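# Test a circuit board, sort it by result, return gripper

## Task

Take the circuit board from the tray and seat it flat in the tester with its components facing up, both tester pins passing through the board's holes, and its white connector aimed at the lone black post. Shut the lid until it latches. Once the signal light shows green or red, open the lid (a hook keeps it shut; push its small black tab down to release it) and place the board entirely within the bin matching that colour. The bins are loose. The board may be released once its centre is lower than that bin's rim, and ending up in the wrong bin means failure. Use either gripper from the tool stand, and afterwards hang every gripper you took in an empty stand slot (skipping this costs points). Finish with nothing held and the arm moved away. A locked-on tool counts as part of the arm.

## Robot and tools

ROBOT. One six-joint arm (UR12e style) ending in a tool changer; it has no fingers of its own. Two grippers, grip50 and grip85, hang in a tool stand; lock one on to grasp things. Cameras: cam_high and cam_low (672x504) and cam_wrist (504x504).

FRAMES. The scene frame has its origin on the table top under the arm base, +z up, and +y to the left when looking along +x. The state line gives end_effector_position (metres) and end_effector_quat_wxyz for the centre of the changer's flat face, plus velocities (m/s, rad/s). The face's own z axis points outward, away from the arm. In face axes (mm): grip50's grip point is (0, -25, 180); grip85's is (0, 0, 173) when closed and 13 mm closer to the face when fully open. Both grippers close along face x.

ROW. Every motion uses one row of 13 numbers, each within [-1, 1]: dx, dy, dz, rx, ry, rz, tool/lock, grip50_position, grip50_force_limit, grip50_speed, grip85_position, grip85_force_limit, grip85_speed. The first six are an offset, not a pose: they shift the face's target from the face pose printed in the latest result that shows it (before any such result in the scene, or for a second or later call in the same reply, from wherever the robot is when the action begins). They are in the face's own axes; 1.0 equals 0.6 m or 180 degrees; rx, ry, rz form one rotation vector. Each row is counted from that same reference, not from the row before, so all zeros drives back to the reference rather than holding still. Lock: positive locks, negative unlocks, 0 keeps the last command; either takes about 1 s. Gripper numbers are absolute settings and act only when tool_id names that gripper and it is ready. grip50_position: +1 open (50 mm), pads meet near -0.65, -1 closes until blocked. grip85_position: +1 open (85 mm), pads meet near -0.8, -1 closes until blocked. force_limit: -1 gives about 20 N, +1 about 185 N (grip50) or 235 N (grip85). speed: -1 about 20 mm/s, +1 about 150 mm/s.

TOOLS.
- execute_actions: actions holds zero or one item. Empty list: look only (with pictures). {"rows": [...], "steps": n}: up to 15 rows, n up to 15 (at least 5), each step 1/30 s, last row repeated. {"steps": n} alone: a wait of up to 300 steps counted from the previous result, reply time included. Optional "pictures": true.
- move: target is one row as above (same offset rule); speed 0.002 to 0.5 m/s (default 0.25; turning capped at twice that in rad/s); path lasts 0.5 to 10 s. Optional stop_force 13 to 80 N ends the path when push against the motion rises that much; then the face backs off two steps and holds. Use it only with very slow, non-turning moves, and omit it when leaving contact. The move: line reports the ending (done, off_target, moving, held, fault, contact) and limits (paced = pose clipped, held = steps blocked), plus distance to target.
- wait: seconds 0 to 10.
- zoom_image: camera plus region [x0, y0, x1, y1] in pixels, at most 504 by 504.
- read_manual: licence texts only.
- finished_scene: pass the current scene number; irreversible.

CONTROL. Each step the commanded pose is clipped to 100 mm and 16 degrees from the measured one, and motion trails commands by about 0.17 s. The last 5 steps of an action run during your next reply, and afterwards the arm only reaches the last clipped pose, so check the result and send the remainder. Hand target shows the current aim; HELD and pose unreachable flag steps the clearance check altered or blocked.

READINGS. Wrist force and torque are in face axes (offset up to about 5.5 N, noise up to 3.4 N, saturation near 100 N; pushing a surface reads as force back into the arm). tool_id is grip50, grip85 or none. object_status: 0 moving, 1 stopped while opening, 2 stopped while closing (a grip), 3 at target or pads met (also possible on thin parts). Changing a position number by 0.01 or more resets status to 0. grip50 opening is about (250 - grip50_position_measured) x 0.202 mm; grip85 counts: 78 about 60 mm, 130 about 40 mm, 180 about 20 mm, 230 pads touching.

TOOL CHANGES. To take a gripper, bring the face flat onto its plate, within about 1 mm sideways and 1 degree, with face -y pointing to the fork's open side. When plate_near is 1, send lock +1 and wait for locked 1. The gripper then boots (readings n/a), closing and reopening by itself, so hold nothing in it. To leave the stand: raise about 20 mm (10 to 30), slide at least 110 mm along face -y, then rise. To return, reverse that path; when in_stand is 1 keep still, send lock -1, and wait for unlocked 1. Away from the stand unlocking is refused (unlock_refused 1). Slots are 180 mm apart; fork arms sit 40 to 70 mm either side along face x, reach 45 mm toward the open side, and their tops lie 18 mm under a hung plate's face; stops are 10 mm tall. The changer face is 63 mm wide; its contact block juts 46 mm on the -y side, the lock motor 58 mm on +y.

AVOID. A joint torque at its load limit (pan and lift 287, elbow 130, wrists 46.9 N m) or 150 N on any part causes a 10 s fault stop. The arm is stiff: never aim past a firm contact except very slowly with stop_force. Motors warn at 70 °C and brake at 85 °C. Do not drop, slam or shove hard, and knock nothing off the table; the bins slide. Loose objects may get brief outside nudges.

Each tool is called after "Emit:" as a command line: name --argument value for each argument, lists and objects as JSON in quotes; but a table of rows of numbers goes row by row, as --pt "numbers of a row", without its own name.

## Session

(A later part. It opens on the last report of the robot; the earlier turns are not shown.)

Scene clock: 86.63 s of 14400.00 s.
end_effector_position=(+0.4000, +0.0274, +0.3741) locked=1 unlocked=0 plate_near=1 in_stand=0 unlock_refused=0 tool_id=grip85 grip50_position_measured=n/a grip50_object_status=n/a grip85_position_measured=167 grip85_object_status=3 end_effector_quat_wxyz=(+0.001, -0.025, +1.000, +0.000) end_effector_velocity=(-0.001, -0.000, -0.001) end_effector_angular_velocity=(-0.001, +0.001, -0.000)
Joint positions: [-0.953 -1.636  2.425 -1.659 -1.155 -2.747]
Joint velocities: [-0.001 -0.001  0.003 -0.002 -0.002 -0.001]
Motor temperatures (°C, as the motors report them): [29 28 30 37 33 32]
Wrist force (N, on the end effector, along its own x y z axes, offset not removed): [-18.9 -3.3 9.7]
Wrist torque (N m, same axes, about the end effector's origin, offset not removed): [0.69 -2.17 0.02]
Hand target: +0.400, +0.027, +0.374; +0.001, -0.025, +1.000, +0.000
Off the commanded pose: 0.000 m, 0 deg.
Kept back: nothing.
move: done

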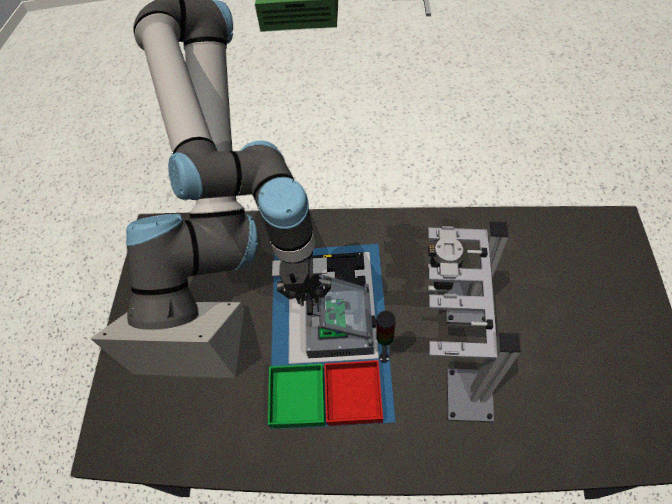

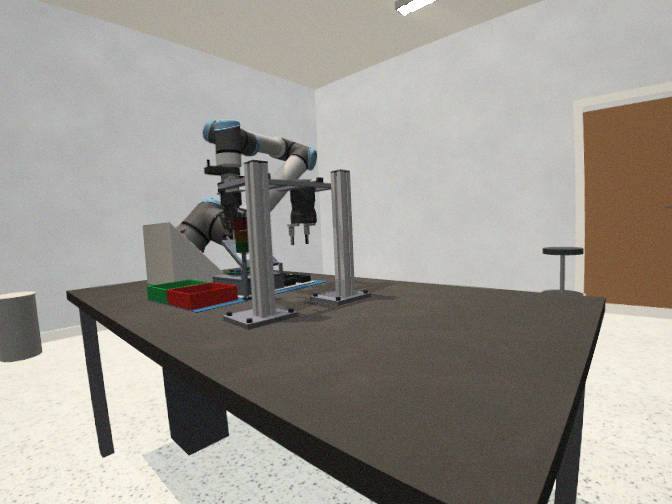

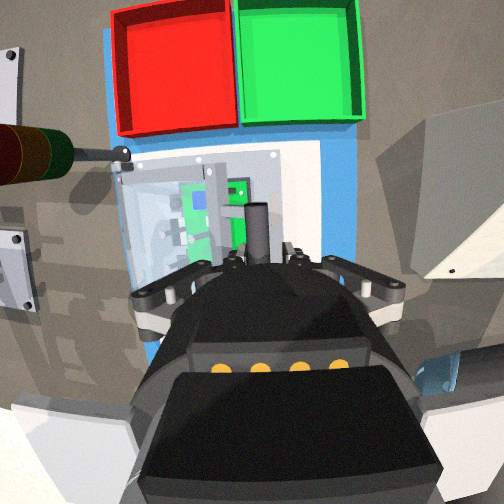

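Emit:
move --target '[-0.004,0,-0.055,0,0,0,0,0,0,0,-0.3,-0.6,0]' --speed 0.03

Emit:
move --target '[0.024,0,0,0,0,0,0,0,0,0,-0.3,-0.6,0]' --speed 0.03

Emit:
move --target '[0.004,0,0.045,0,0,0,0,0,0,0,-0.3,-0.6,0]' --speed 0.01 --stop_force 20

Scene clock: 88.30 s of 14400.00 s.
end_effector_position=(+0.4023, +0.0275, +0.4070) locked=1 unlocked=0 plate_near=1 in_stand=0 unlock_refused=0 tool_id=grip85 grip50_position_measured=n/a grip50_object_status=n/a grip85_position_measured=167 grip85_object_status=3 end_effector_quat_wxyz=(+0.001, -0.025, +1.000, +0.000) end_effector_velocity=(-0.000, -0.000, +0.002) end_effector_angular_velocity=(-0.001, +0.001, +0.000)
Joint positions: [-0.977 -1.645  2.376 -1.593 -1.17  -2.767]
Joint velocities: [-0.001 -0.    -0.002  0.003 -0.002 -0.001]
Motor temperatures (°C, as the motors report them): [29 28 30 37 33 32]
Wrist force (N, on the end effector, along its own x y z axes, offset not removed): [-4.6 -2.2 1.8]
Wrist torque (N m, same axes, about the end effector's origin, offset not removed): [-0.35 0.29 0.05]
Hand target: +0.402, +0.027, +0.407; +0.001, -0.025, +1.000, +0.000
Off the commanded pose: 0.000 m, 0 deg.
Kept back: nothing.
move: done

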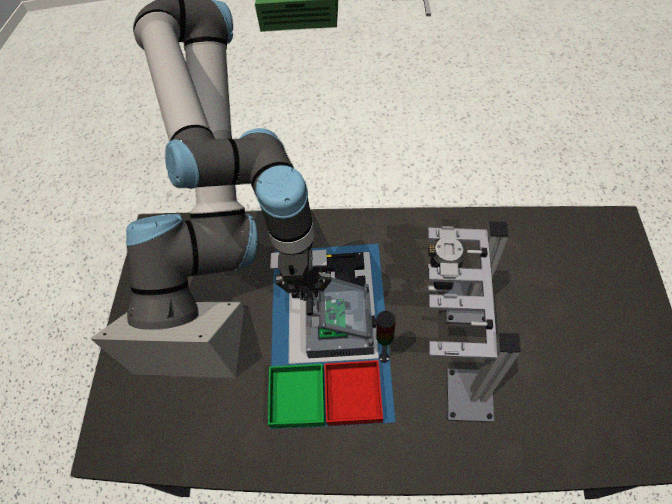

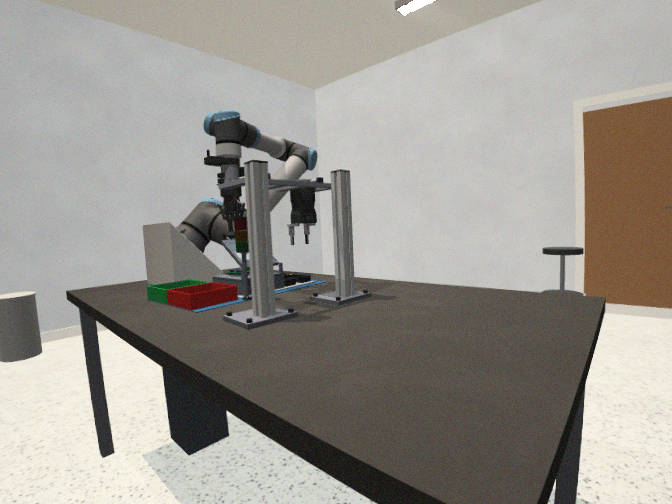

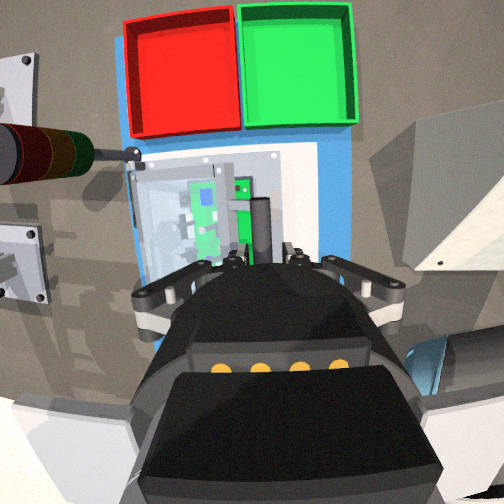

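Scene clock: 89.10 s of 14400.00 s.
end_effector_position=(+0.3881, +0.0267, +0.4070) locked=1 unlocked=0 plate_near=1 in_stand=0 unlock_refused=0 tool_id=grip85 grip50_position_measured=n/a grip50_object_status=n/a grip85_position_measured=167 grip85_object_status=3 end_effector_quat_wxyz=(+0.001, -0.025, +1.000, +0.000) end_effector_velocity=(-0.002, -0.000, +0.000) end_effector_angular_velocity=(+0.000, -0.001, -0.000)
Joint positions: [-1.003 -1.665  2.393 -1.581 -1.187 -2.789]
Joint velocities: [-0.004 -0.002  0.002  0.001 -0.002 -0.002]
Motor temperatures (°C, as the motors report them): [29 28 30 37 33 32]
Wrist force (N, on the end effector, along its own x y z axes, offset not removed): [-0.8 3.5 0.2]
Wrist torque (N m, same axes, about the end effector's origin, offset not removed): [0.22 0.14 0.05]
Hand target: +0.388, +0.027, +0.407; +0.001, -0.025, +1.000, +0.000
Off the commanded pose: 0.000 m, 0 deg.
Kept back: nothing.
move: done

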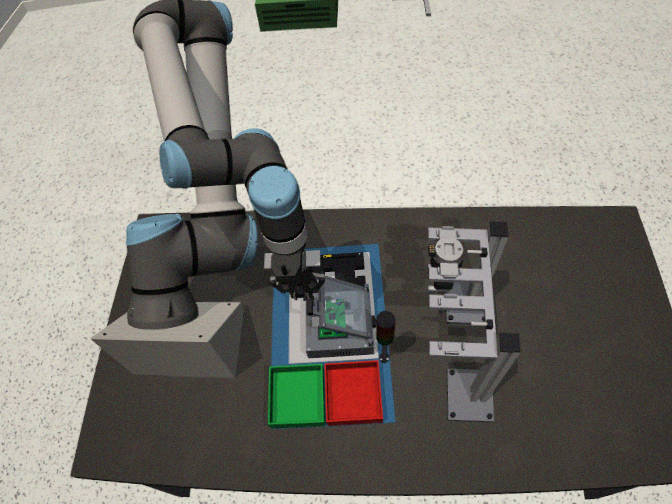

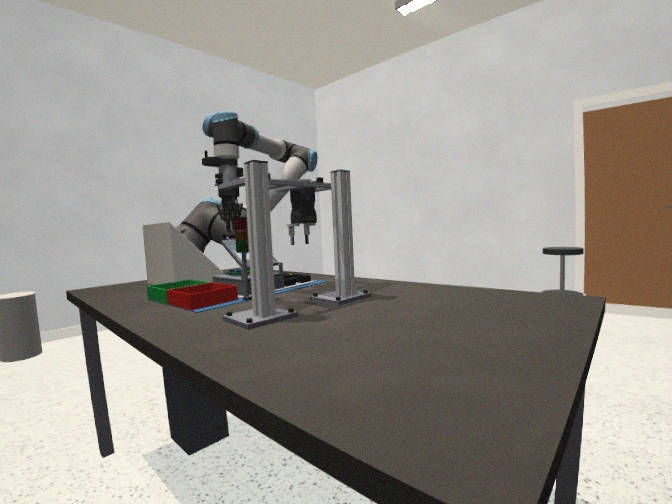

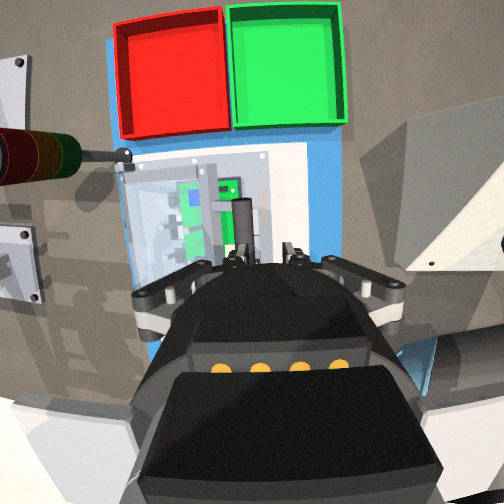

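Scene clock: 92.03 s of 14400.00 s.
end_effector_position=(+0.3858, +0.0267, +0.3801) locked=1 unlocked=0 plate_near=1 in_stand=0 unlock_refused=0 tool_id=grip85 grip50_position_measured=n/a grip50_object_status=n/a grip85_position_measured=167 grip85_object_status=3 end_effector_quat_wxyz=(+0.001, -0.025, +1.000, +0.000) end_effector_velocity=(-0.000, -0.000, -0.002) end_effector_angular_velocity=(-0.000, -0.000, -0.000)
Joint positions: [-0.985 -1.659  2.435 -1.634 -1.176 -2.774]
Joint velocities: [ 0.001  0.001  0.002 -0.004  0.001  0.001]
Motor temperatures (°C, as the motors report them): [29 28 30 37 33 32]
Wrist force (N, on the end effector, along its own x y z axes, offset not removed): [-1.4 -2.4 1.2]
Wrist torque (N m, same axes, about the end effector's origin, offset not removed): [-0.19 0.06 0.26]
Hand target: +0.386, +0.027, +0.380; +0.001, -0.025, +1.000, +0.000
Off the commanded pose: 0.000 m, 0 deg.
Kept back: nothing.
move: done

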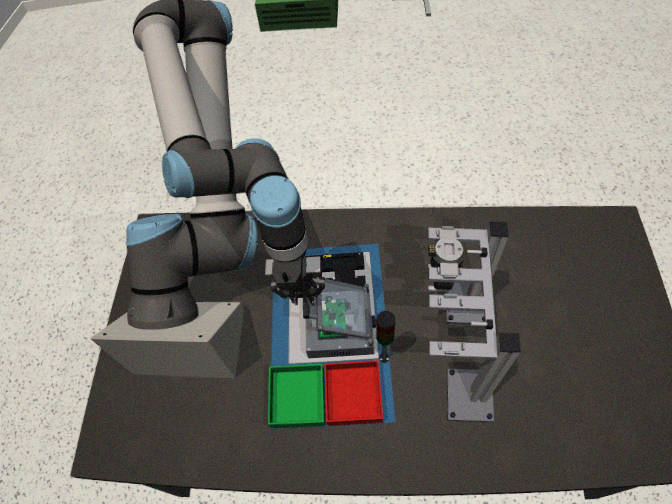

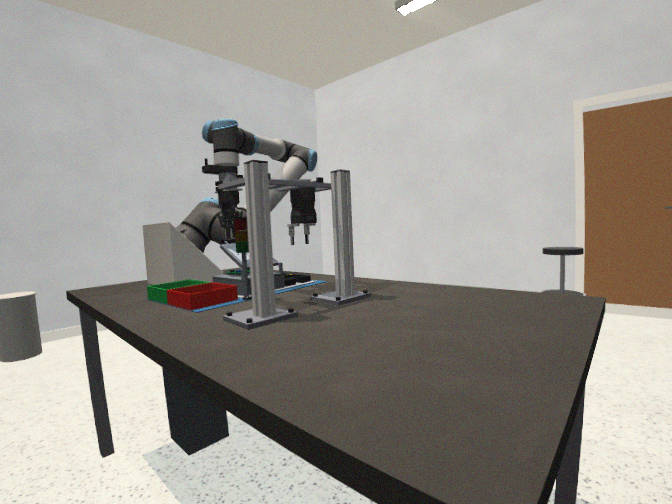

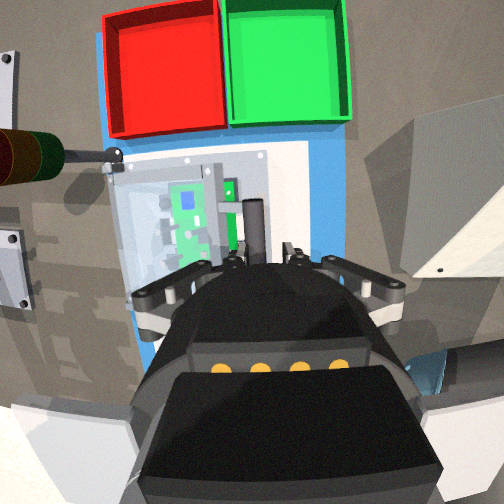

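Emit:
move --target '[0,0,-0.02,0,0,0,0,0,0,0,-0.3,-0.6,0]' --speed 0.03

Emit:
move --target '[0.018,0,0,0,0,0,0,0,0,0,-0.3,-0.6,0]' --speed 0.02 --stop_force 15

Emit:
move --target '[0.02,0,0.08,0,0,0,0,0,0,0,-0.3,-0.6,0]' --speed 0.012 --stop_force 20

Scene clock: 93.17 s of 14400.00 s.
end_effector_position=(+0.3857, +0.0266, +0.3919) locked=1 unlocked=0 plate_near=1 in_stand=0 unlock_refused=0 tool_id=grip85 grip50_position_measured=n/a grip50_object_status=n/a grip85_position_measured=167 grip85_object_status=3 end_effector_quat_wxyz=(+0.001, -0.025, +1.000, +0.000) end_effector_velocity=(-0.000, +0.000, +0.002) end_effector_angular_velocity=(-0.000, +0.000, -0.000)
Joint positions: [-0.995 -1.664  2.418 -1.61  -1.182 -2.782]
Joint velocities: [-0.002 -0.001 -0.003  0.004 -0.001 -0.001]
Motor temperatures (°C, as the motors report them): [29 28 30 37 33 32]
Wrist force (N, on the end effector, along its own x y z axes, offset not removed): [1.0 -0.4 -0.7]
Wrist torque (N m, same axes, about the end effector's origin, offset not removed): [-0.25 -0.22 0.21]
Hand target: +0.386, +0.027, +0.392; +0.001, -0.025, +1.000, +0.000
Off the commanded pose: 0.000 m, 0 deg.
Kept back: nothing.
move: done

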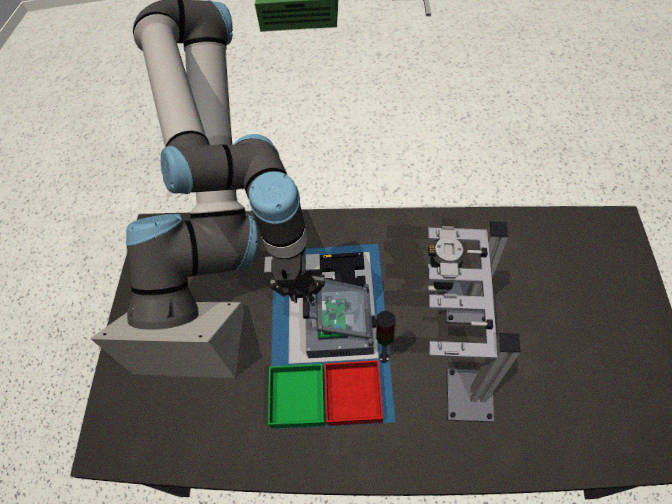

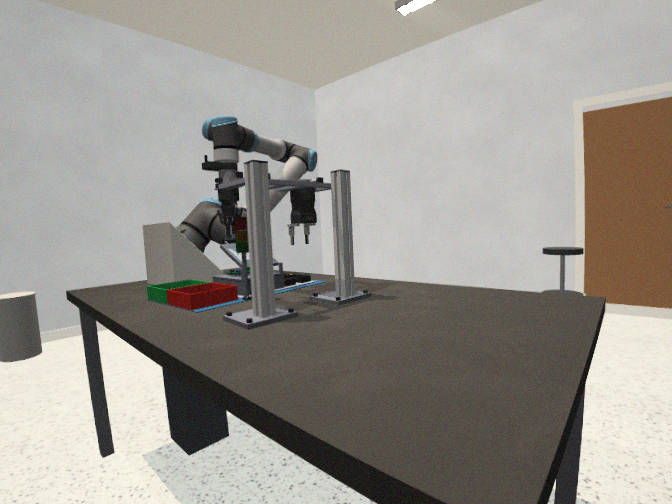

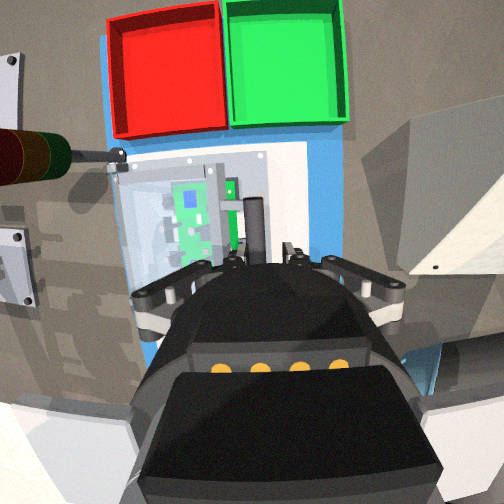

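Scene clock: 94.00 s of 14400.00 s.
end_effector_position=(+0.3751, +0.0261, +0.3919) locked=1 unlocked=0 plate_near=1 in_stand=0 unlock_refused=0 tool_id=grip85 grip50_position_measured=n/a grip50_object_status=n/a grip85_position_measured=167 grip85_object_status=3 end_effector_quat_wxyz=(+0.001, -0.025, +1.000, +0.000) end_effector_velocity=(-0.002, -0.000, +0.000) end_effector_angular_velocity=(+0.000, -0.001, +0.000)
Joint positions: [-1.016 -1.679  2.431 -1.601 -1.196 -2.799]
Joint velocities: [-0.004 -0.002  0.002  0.002 -0.002 -0.003]
Motor temperatures (°C, as the motors report them): [29 28 30 37 33 32]
Wrist force (N, on the end effector, along its own x y z axes, offset not removed): [-2.5 -3.3 -4.0]
Wrist torque (N m, same axes, about the end effector's origin, offset not removed): [-0.31 0.19 0.22]
Hand target: +0.375, +0.026, +0.392; +0.001, -0.025, +1.000, +0.000
Off the commanded pose: 0.000 m, 0 deg.
Kept back: nothing.
move: done

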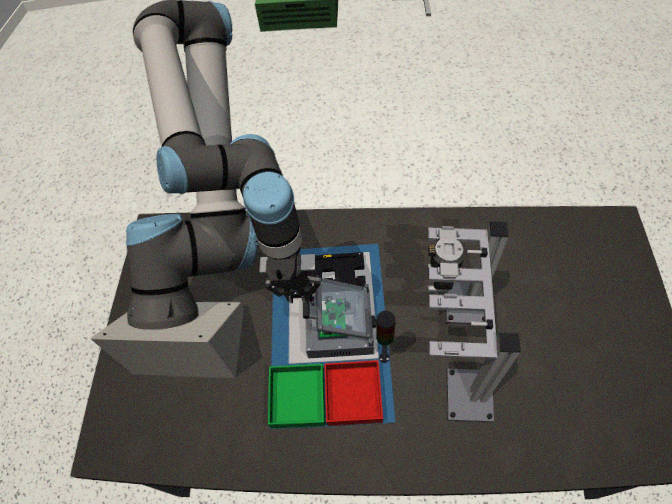

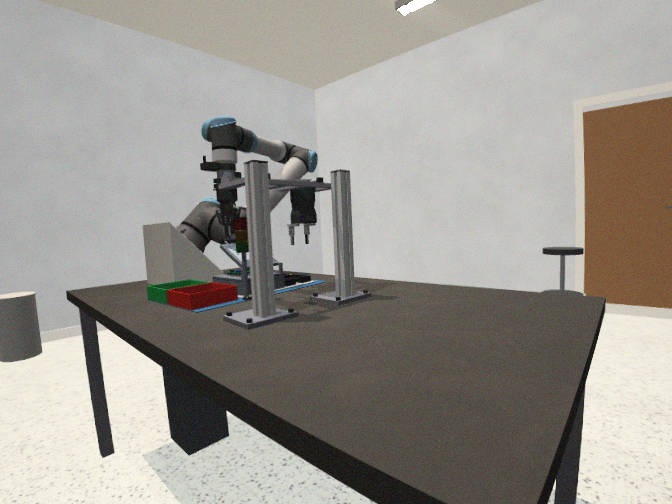

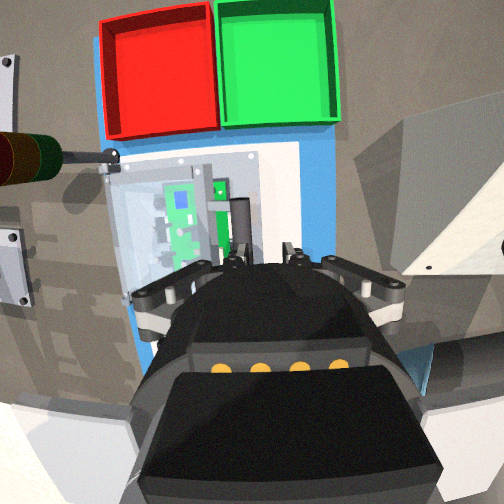

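Scene clock: 98.33 s of 14400.00 s.
end_effector_position=(+0.3632, +0.0256, +0.3441) locked=1 unlocked=0 plate_near=1 in_stand=0 unlock_refused=0 tool_id=grip85 grip50_position_measured=n/a grip50_object_status=n/a grip85_position_measured=167 grip85_object_status=3 end_effector_quat_wxyz=(+0.001, -0.025, +1.000, +0.000) end_effector_velocity=(-0.000, -0.000, -0.002) end_effector_angular_velocity=(-0.000, -0.000, +0.000)
Joint positions: [-0.999 -1.675  2.513 -1.692 -1.184 -2.785]
Joint velocities: [ 0.001  0.     0.004 -0.005  0.001  0.   ]
Motor temperatures (°C, as the motors report them): [29 28 30 37 33 32]
Wrist force (N, on the end effector, along its own x y z axes, offset not removed): [-2.2 -2.8 -0.5]
Wrist torque (N m, same axes, about the end effector's origin, offset not removed): [-0.18 0.28 0.04]
Hand target: +0.363, +0.026, +0.344; +0.001, -0.025, +1.000, +0.000
Off the commanded pose: 0.000 m, 0 deg.
Kept back: nothing.
move: done

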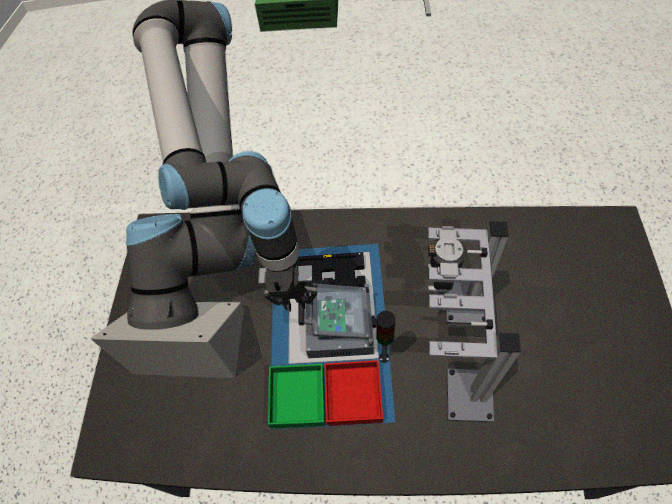

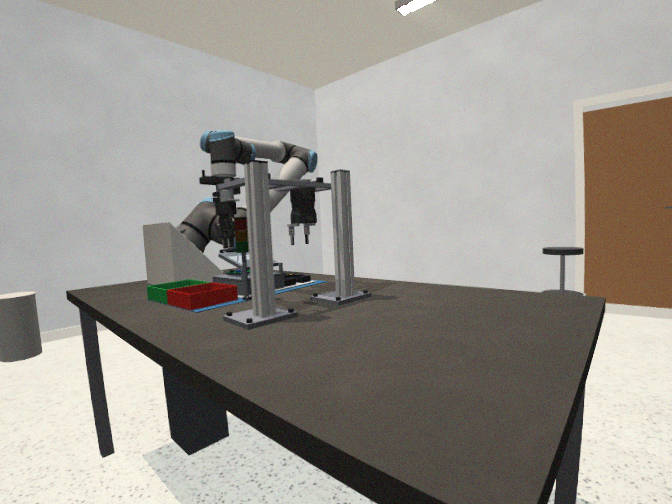

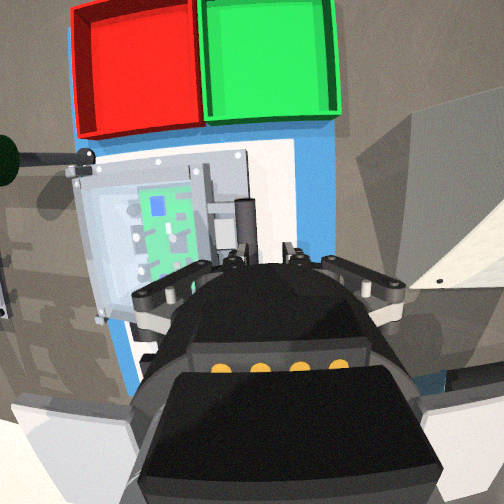

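Emit:
move --target '[0.018,0,0.065,0,0,0,0,0,0,0,-0.3,-0.6,0]' --speed 0.012 --stop_force 20

Emit:
move --target '[0.001,0,0.029,0,0,0,0,0,0,0,-0.3,-0.6,0]' --speed 0.006 --stop_force 35

Scene clock: 102.13 s of 14400.00 s.
end_effector_position=(+0.3526, +0.0251, +0.3052) locked=1 unlocked=0 plate_near=1 in_stand=0 unlock_refused=0 tool_id=grip85 grip50_position_measured=n/a grip50_object_status=n/a grip85_position_measured=167 grip85_object_status=3 end_effector_quat_wxyz=(+0.001, -0.025, +1.000, +0.000) end_effector_velocity=(-0.001, -0.000, -0.002) end_effector_angular_velocity=(-0.000, +0.000, -0.000)
Joint positions: [-0.985 -1.662  2.578 -1.775 -1.175 -2.774]
Joint velocities: [ 0.001  0.001  0.004 -0.006  0.     0.001]
Motor temperatures (°C, as the motors report them): [29 28 30 37 33 32]
Wrist force (N, on the end effector, along its own x y z axes, offset not removed): [-4.5 -0.1 -3.8]
Wrist torque (N m, same axes, about the end effector's origin, offset not removed): [-0.08 0.07 0.00]
Hand target: +0.353, +0.025, +0.305; +0.001, -0.025, +1.000, +0.000
Off the commanded pose: 0.000 m, 0 deg.
Kept back: nothing.
move: done

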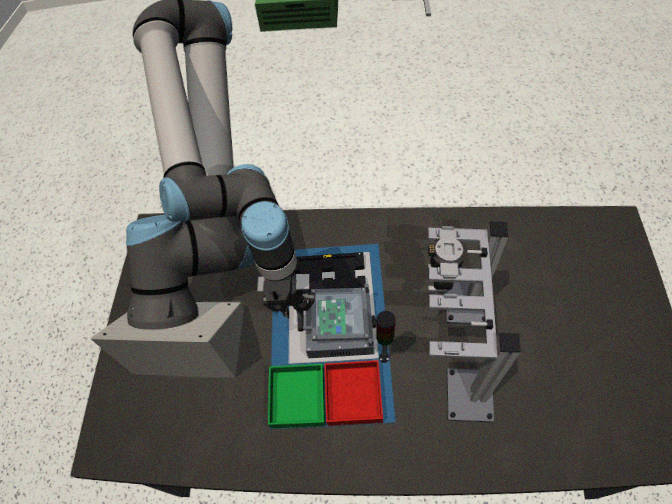

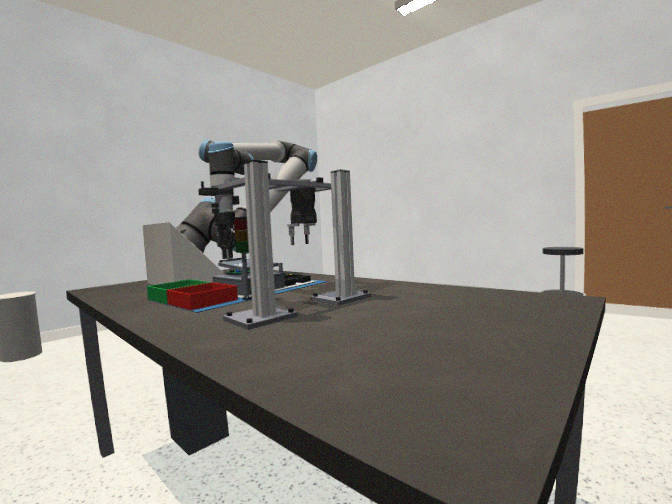

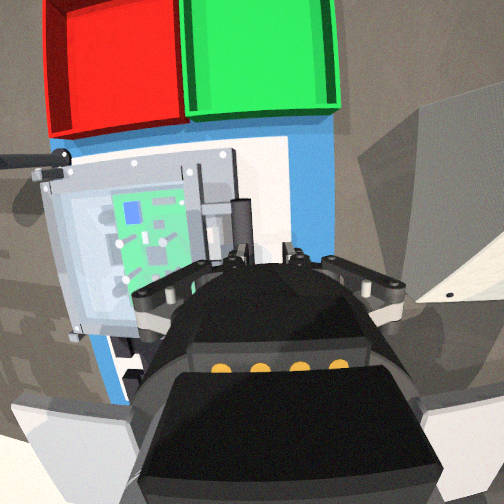

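Scene clock: 105.23 s of 14400.00 s.
end_effector_position=(+0.3521, +0.0250, +0.2890) locked=1 unlocked=0 plate_near=1 in_stand=0 unlock_refused=0 tool_id=grip85 grip50_position_measured=n/a grip50_object_status=n/a grip85_position_measured=167 grip85_object_status=3 end_effector_quat_wxyz=(+0.001, -0.025, +1.000, +0.000) end_effector_velocity=(+0.000, +0.000, +0.002) end_effector_angular_velocity=(+0.001, -0.001, +0.002)
Joint positions: [-0.969 -1.647  2.6   -1.817 -1.165 -2.761]
Joint velocities: [-0.002 -0.002 -0.002  0.005 -0.    -0.004]
Motor temperatures (°C, as the motors report them): [29 28 30 37 33 32]
Wrist force (N, on the end effector, along its own x y z axes, offset not removed): [4.7 -6.1 -59.7]
Wrist torque (N m, same axes, about the end effector's origin, offset not removed): [-0.01 -0.43 0.25]
Hand target: +0.352, +0.025, +0.289; +0.001, -0.025, +1.000, +0.000
Off the commanded pose: 0.001 m, 0 deg.
Kept back: nothing.
move: contact

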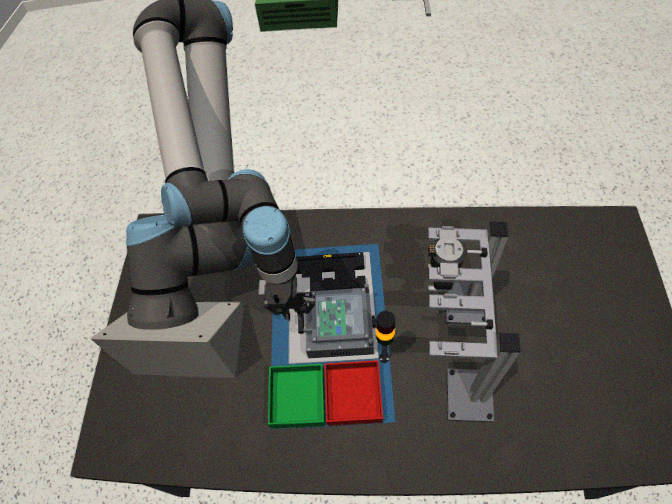

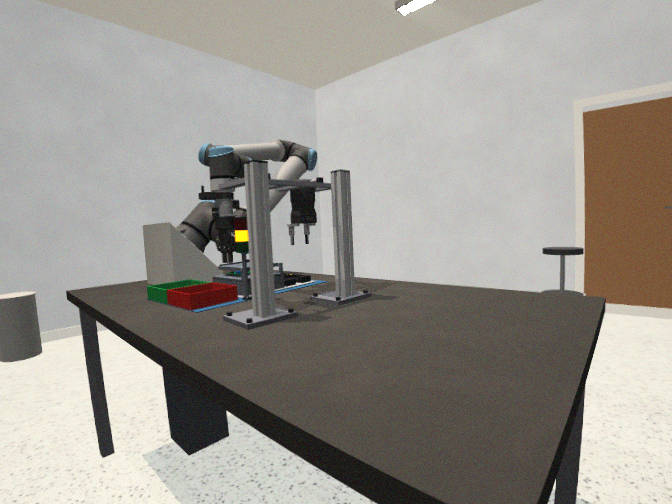

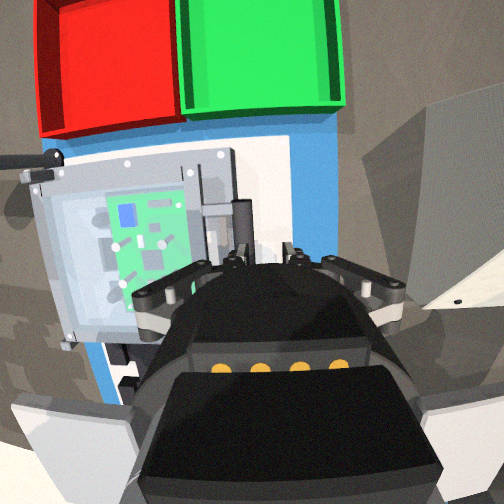

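Emit:
move --target '[0,0,-0.07,0,0,0,0,0,0,0,-0.3,-0.6,0]' --speed 0.04

Emit:
move --target '[-0.04,0.1,0,0,0,0,0,0,0,0,-1,-0.6,0]' --speed 0.05

Scene clock: 106.87 s of 14400.00 s.
end_effector_position=(+0.3521, +0.0250, +0.3309) locked=1 unlocked=0 plate_near=1 in_stand=0 unlock_refused=0 tool_id=grip85 grip50_position_measured=n/a grip50_object_status=n/a grip85_position_measured=167 grip85_object_status=3 end_effector_quat_wxyz=(+0.001, -0.025, +1.000, +0.000) end_effector_velocity=(-0.000, -0.000, +0.002) end_effector_angular_velocity=(-0.000, -0.000, -0.001)
Joint positions: [-1.011 -1.684  2.545 -1.712 -1.192 -2.795]
Joint velocities: [-0.002 -0.001 -0.002  0.004 -0.001 -0.   ]
Motor temperatures (°C, as the motors report them): [29 28 30 37 33 32]
Wrist force (N, on the end effector, along its own x y z axes, offset not removed): [0.0 -0.7 4.3]
Wrist torque (N m, same axes, about the end effector's origin, offset not removed): [-0.24 -0.03 0.08]
Hand target: +0.352, +0.025, +0.331; +0.001, -0.025, +1.000, +0.000
Off the commanded pose: 0.000 m, 0 deg.
Kept back: nothing.
move: done

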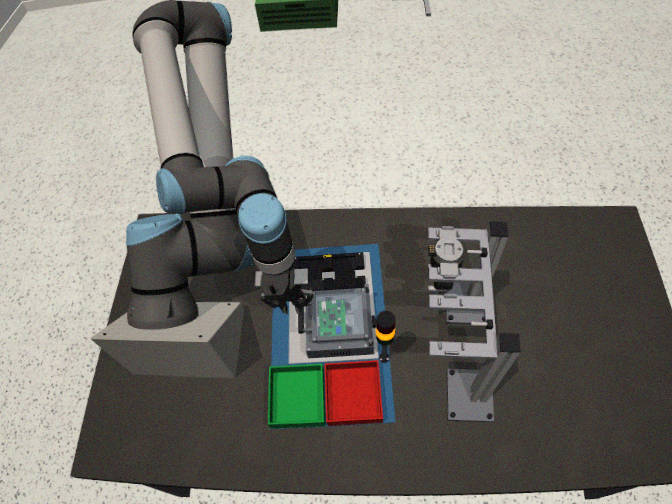

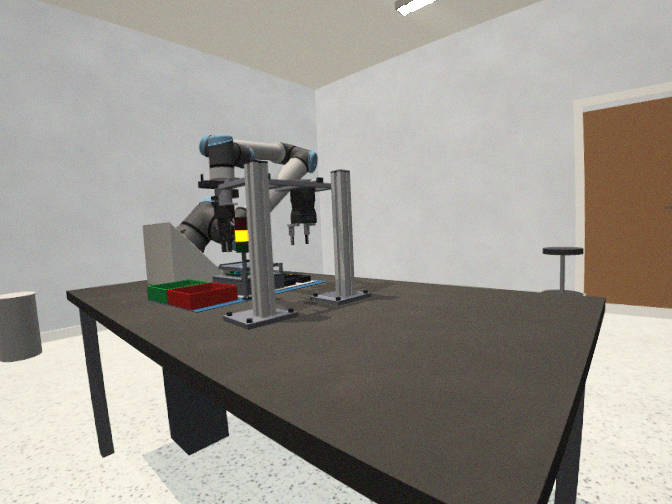

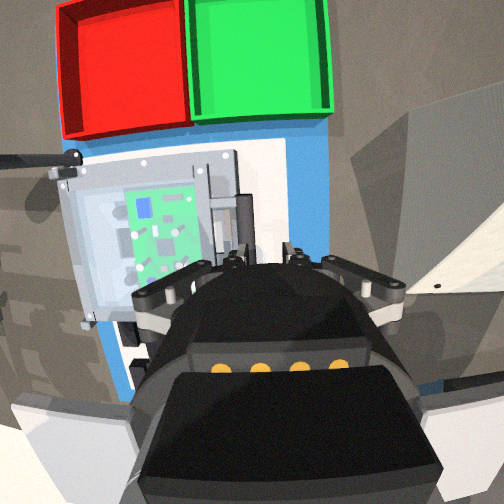

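Scene clock: 108.53 s of 14400.00 s.
end_effector_position=(+0.3729, +0.0859, +0.3309) locked=1 unlocked=0 plate_near=1 in_stand=0 unlock_refused=0 tool_id=grip85 grip50_position_measured=n/a grip50_object_status=n/a grip85_position_measured=231 grip85_object_status=3 end_effector_quat_wxyz=(+0.001, -0.025, +1.000, +0.000) end_effector_velocity=(+0.001, +0.002, +0.000) end_effector_angular_velocity=(+0.000, -0.001, -0.000)
Joint positions: [-0.906 -1.782  2.517 -1.621 -1.124 -2.707]
Joint velocities: [ 0.003 -0.003 -0.001  0.003  0.003  0.003]
Motor temperatures (°C, as the motors report them): [29 28 30 37 33 32]
Wrist force (N, on the end effector, along its own x y z axes, offset not removed): [1.2 -6.9 2.1]
Wrist torque (N m, same axes, about the end effector's origin, offset not removed): [-0.59 0.03 0.04]
Hand target: +0.373, +0.086, +0.331; +0.001, -0.025, +1.000, +0.000
Off the commanded pose: 0.000 m, 0 deg.
Kept back: nothing.
move: done

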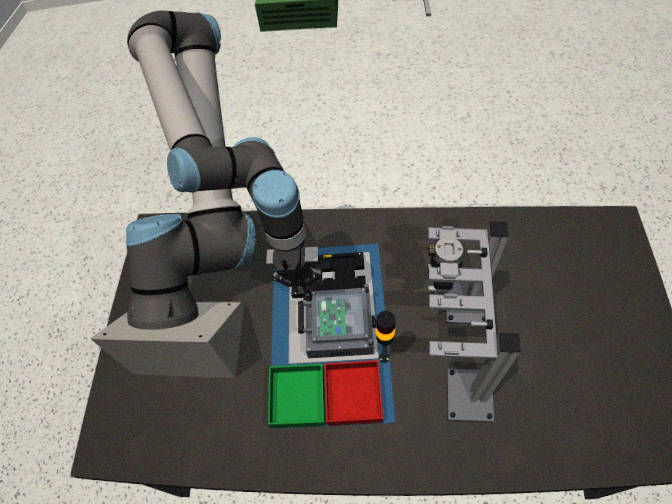

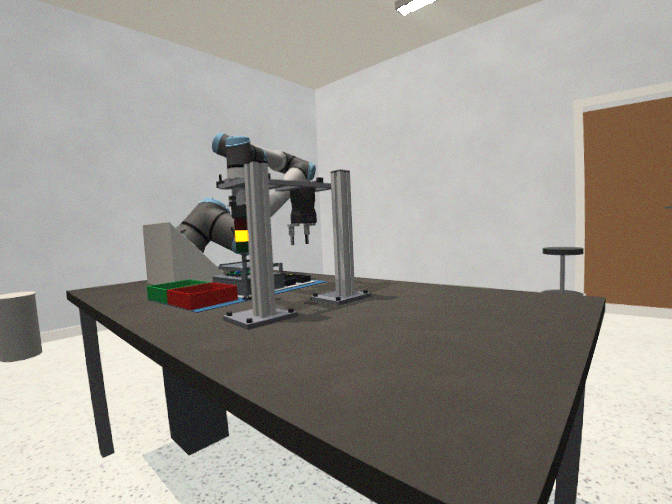

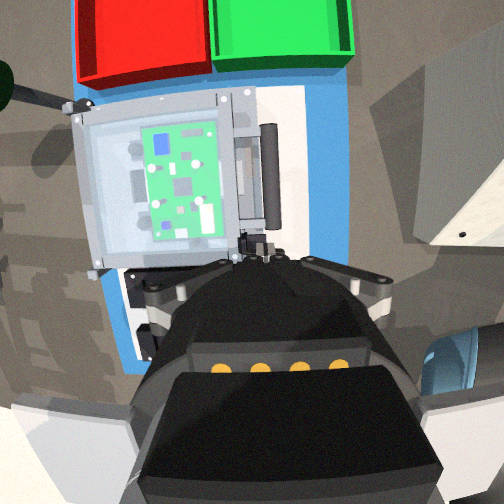

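Lower partway and wait.

Emit:
move --target '[0,0,0.04,0,0,0,0,0,0,0,-1,-0.6,0]' --speed 0.01 --stop_force 13

Emit:
wait --seconds 4

Scene clock: 111.40 s of 14400.00 s.
end_effector_position=(+0.3729, +0.0859, +0.3071) locked=1 unlocked=0 plate_near=1 in_stand=0 unlock_refused=0 tool_id=grip85 grip50_position_measured=n/a grip50_object_status=n/a grip85_position_measured=231 grip85_object_status=3 end_effector_quat_wxyz=(+0.001, -0.025, +1.000, +0.000) end_effector_velocity=(+0.000, +0.000, -0.002) end_effector_angular_velocity=(+0.001, -0.001, -0.001)
Joint positions: [-0.879 -1.767  2.549 -1.679 -1.107 -2.684]
Joint velocities: [ 0.002  0.001  0.002 -0.004  0.002  0.003]
Motor temperatures (°C, as the motors report them): [29 28 30 37 33 32]
Wrist force (N, on the end effector, along its own x y z axes, offset not removed): [-3.3 2.1 3.8]
Wrist torque (N m, same axes, about the end effector's origin, offset not removed): [0.08 0.14 0.01]
Hand target: +0.373, +0.086, +0.307; +0.001, -0.025, +1.000, +0.000
Off the commanded pose: 0.000 m, 0 deg.
Kept back: nothing.
move: done

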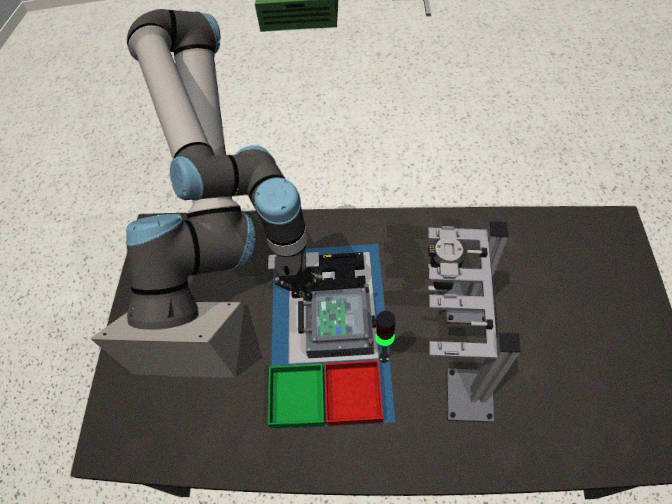

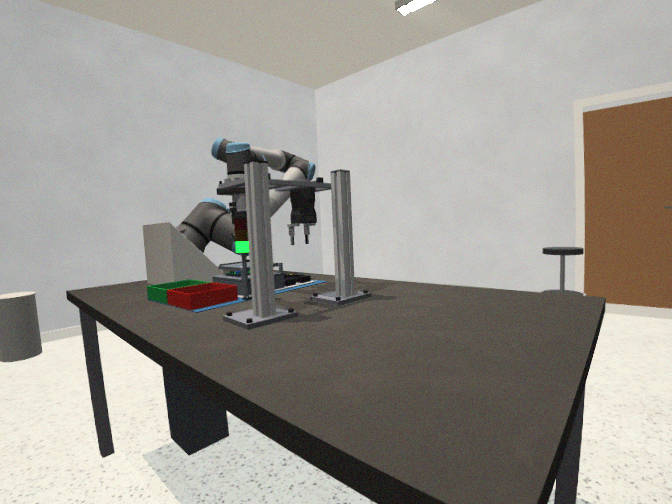

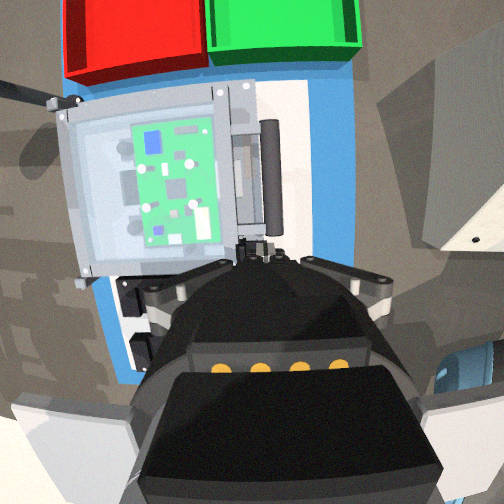

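Scene clock: 115.40 s of 14400.00 s.
end_effector_position=(+0.3729, +0.0859, +0.3069) locked=1 unlocked=0 plate_near=1 in_stand=0 unlock_refused=0 tool_id=grip85 grip50_position_measured=n/a grip50_object_status=n/a grip85_position_measured=231 grip85_object_status=3 end_effector_quat_wxyz=(+0.001, -0.025, +1.000, +0.000) end_effector_velocity=(-0.000, -0.000, -0.000) end_effector_angular_velocity=(-0.001, +0.002, -0.000)
Joint positions: [-0.879 -1.767  2.55  -1.679 -1.107 -2.683]
Joint velocities: [ 0.     0.     0.    -0.001 -0.002  0.   ]
Motor temperatures (°C, as the motors report them): [29 28 30 37 33 32]
Wrist force (N, on the end effector, along its own x y z axes, offset not removed): [-0.9 -0.3 -0.6]
Wrist torque (N m, same axes, about the end effector's origin, offset not removed): [-0.07 0.10 0.03]
Hand target: +0.373, +0.086, +0.307; +0.001, -0.025, +1.000, +0.000
Off the commanded pose: 0.000 m, 0 deg.
Kept back: nothing.
Steps of this call (steps 1 to 120: nothing new was sent). Readings (end_effector_position | what the end effector reports):
1: (+0.3729, +0.0859, +0.3070) | locked=1 unlocked=0 plate_near=1 in_stand=0 unlock_refused=0 tool_id=grip85 grip50_position_measured=n/a grip50_object_status=n/a grip85_position_measured=231 grip85_object_status=3
2: (+0.3729, +0.0859, +0.3070) | locked=1 unlocked=0 plate_near=1 in_stand=0 unlock_refused=0 tool_id=grip85 grip50_position_measured=n/a grip50_object_status=n/a grip85_position_measured=231 grip85_object_status=3
4: (+0.3729, +0.0859, +0.3070) | locked=1 unlocked=0 plate_near=1 in_stand=0 unlock_refused=0 tool_id=grip85 grip50_position_measured=n/a grip50_object_status=n/a grip85_position_measured=231 grip85_object_status=3
8: (+0.3729, +0.0859, +0.3069) | locked=1 unlocked=0 plate_near=1 in_stand=0 unlock_refused=0 tool_id=grip85 grip50_position_measured=n/a grip50_object_status=n/a grip85_position_measured=231 grip85_object_status=3
120: the state above

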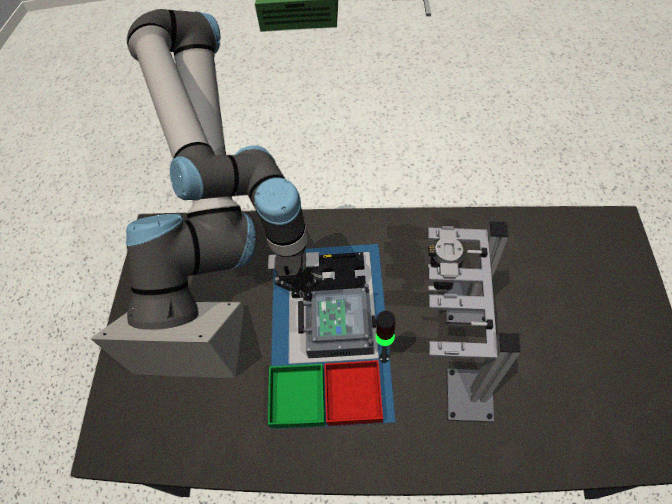

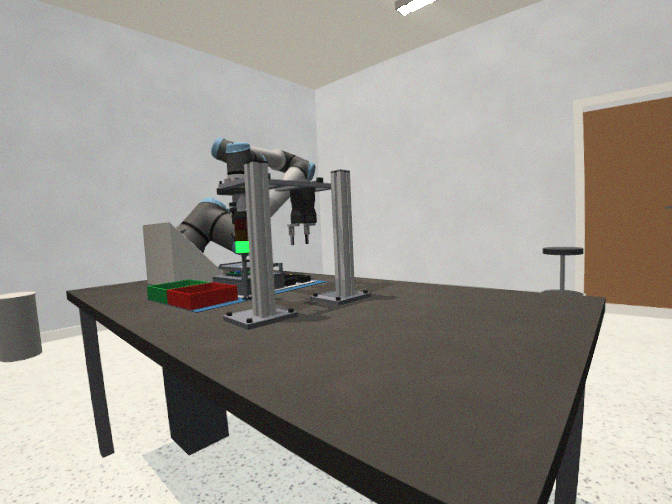

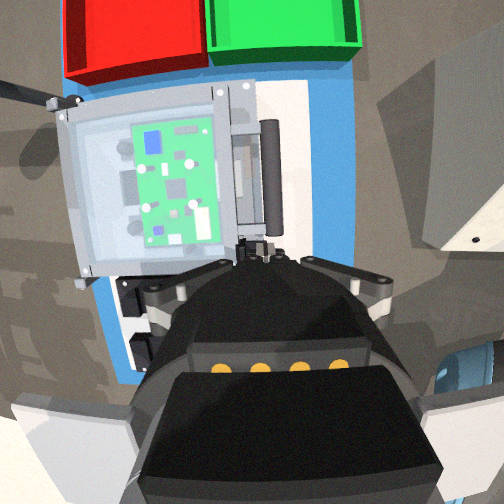

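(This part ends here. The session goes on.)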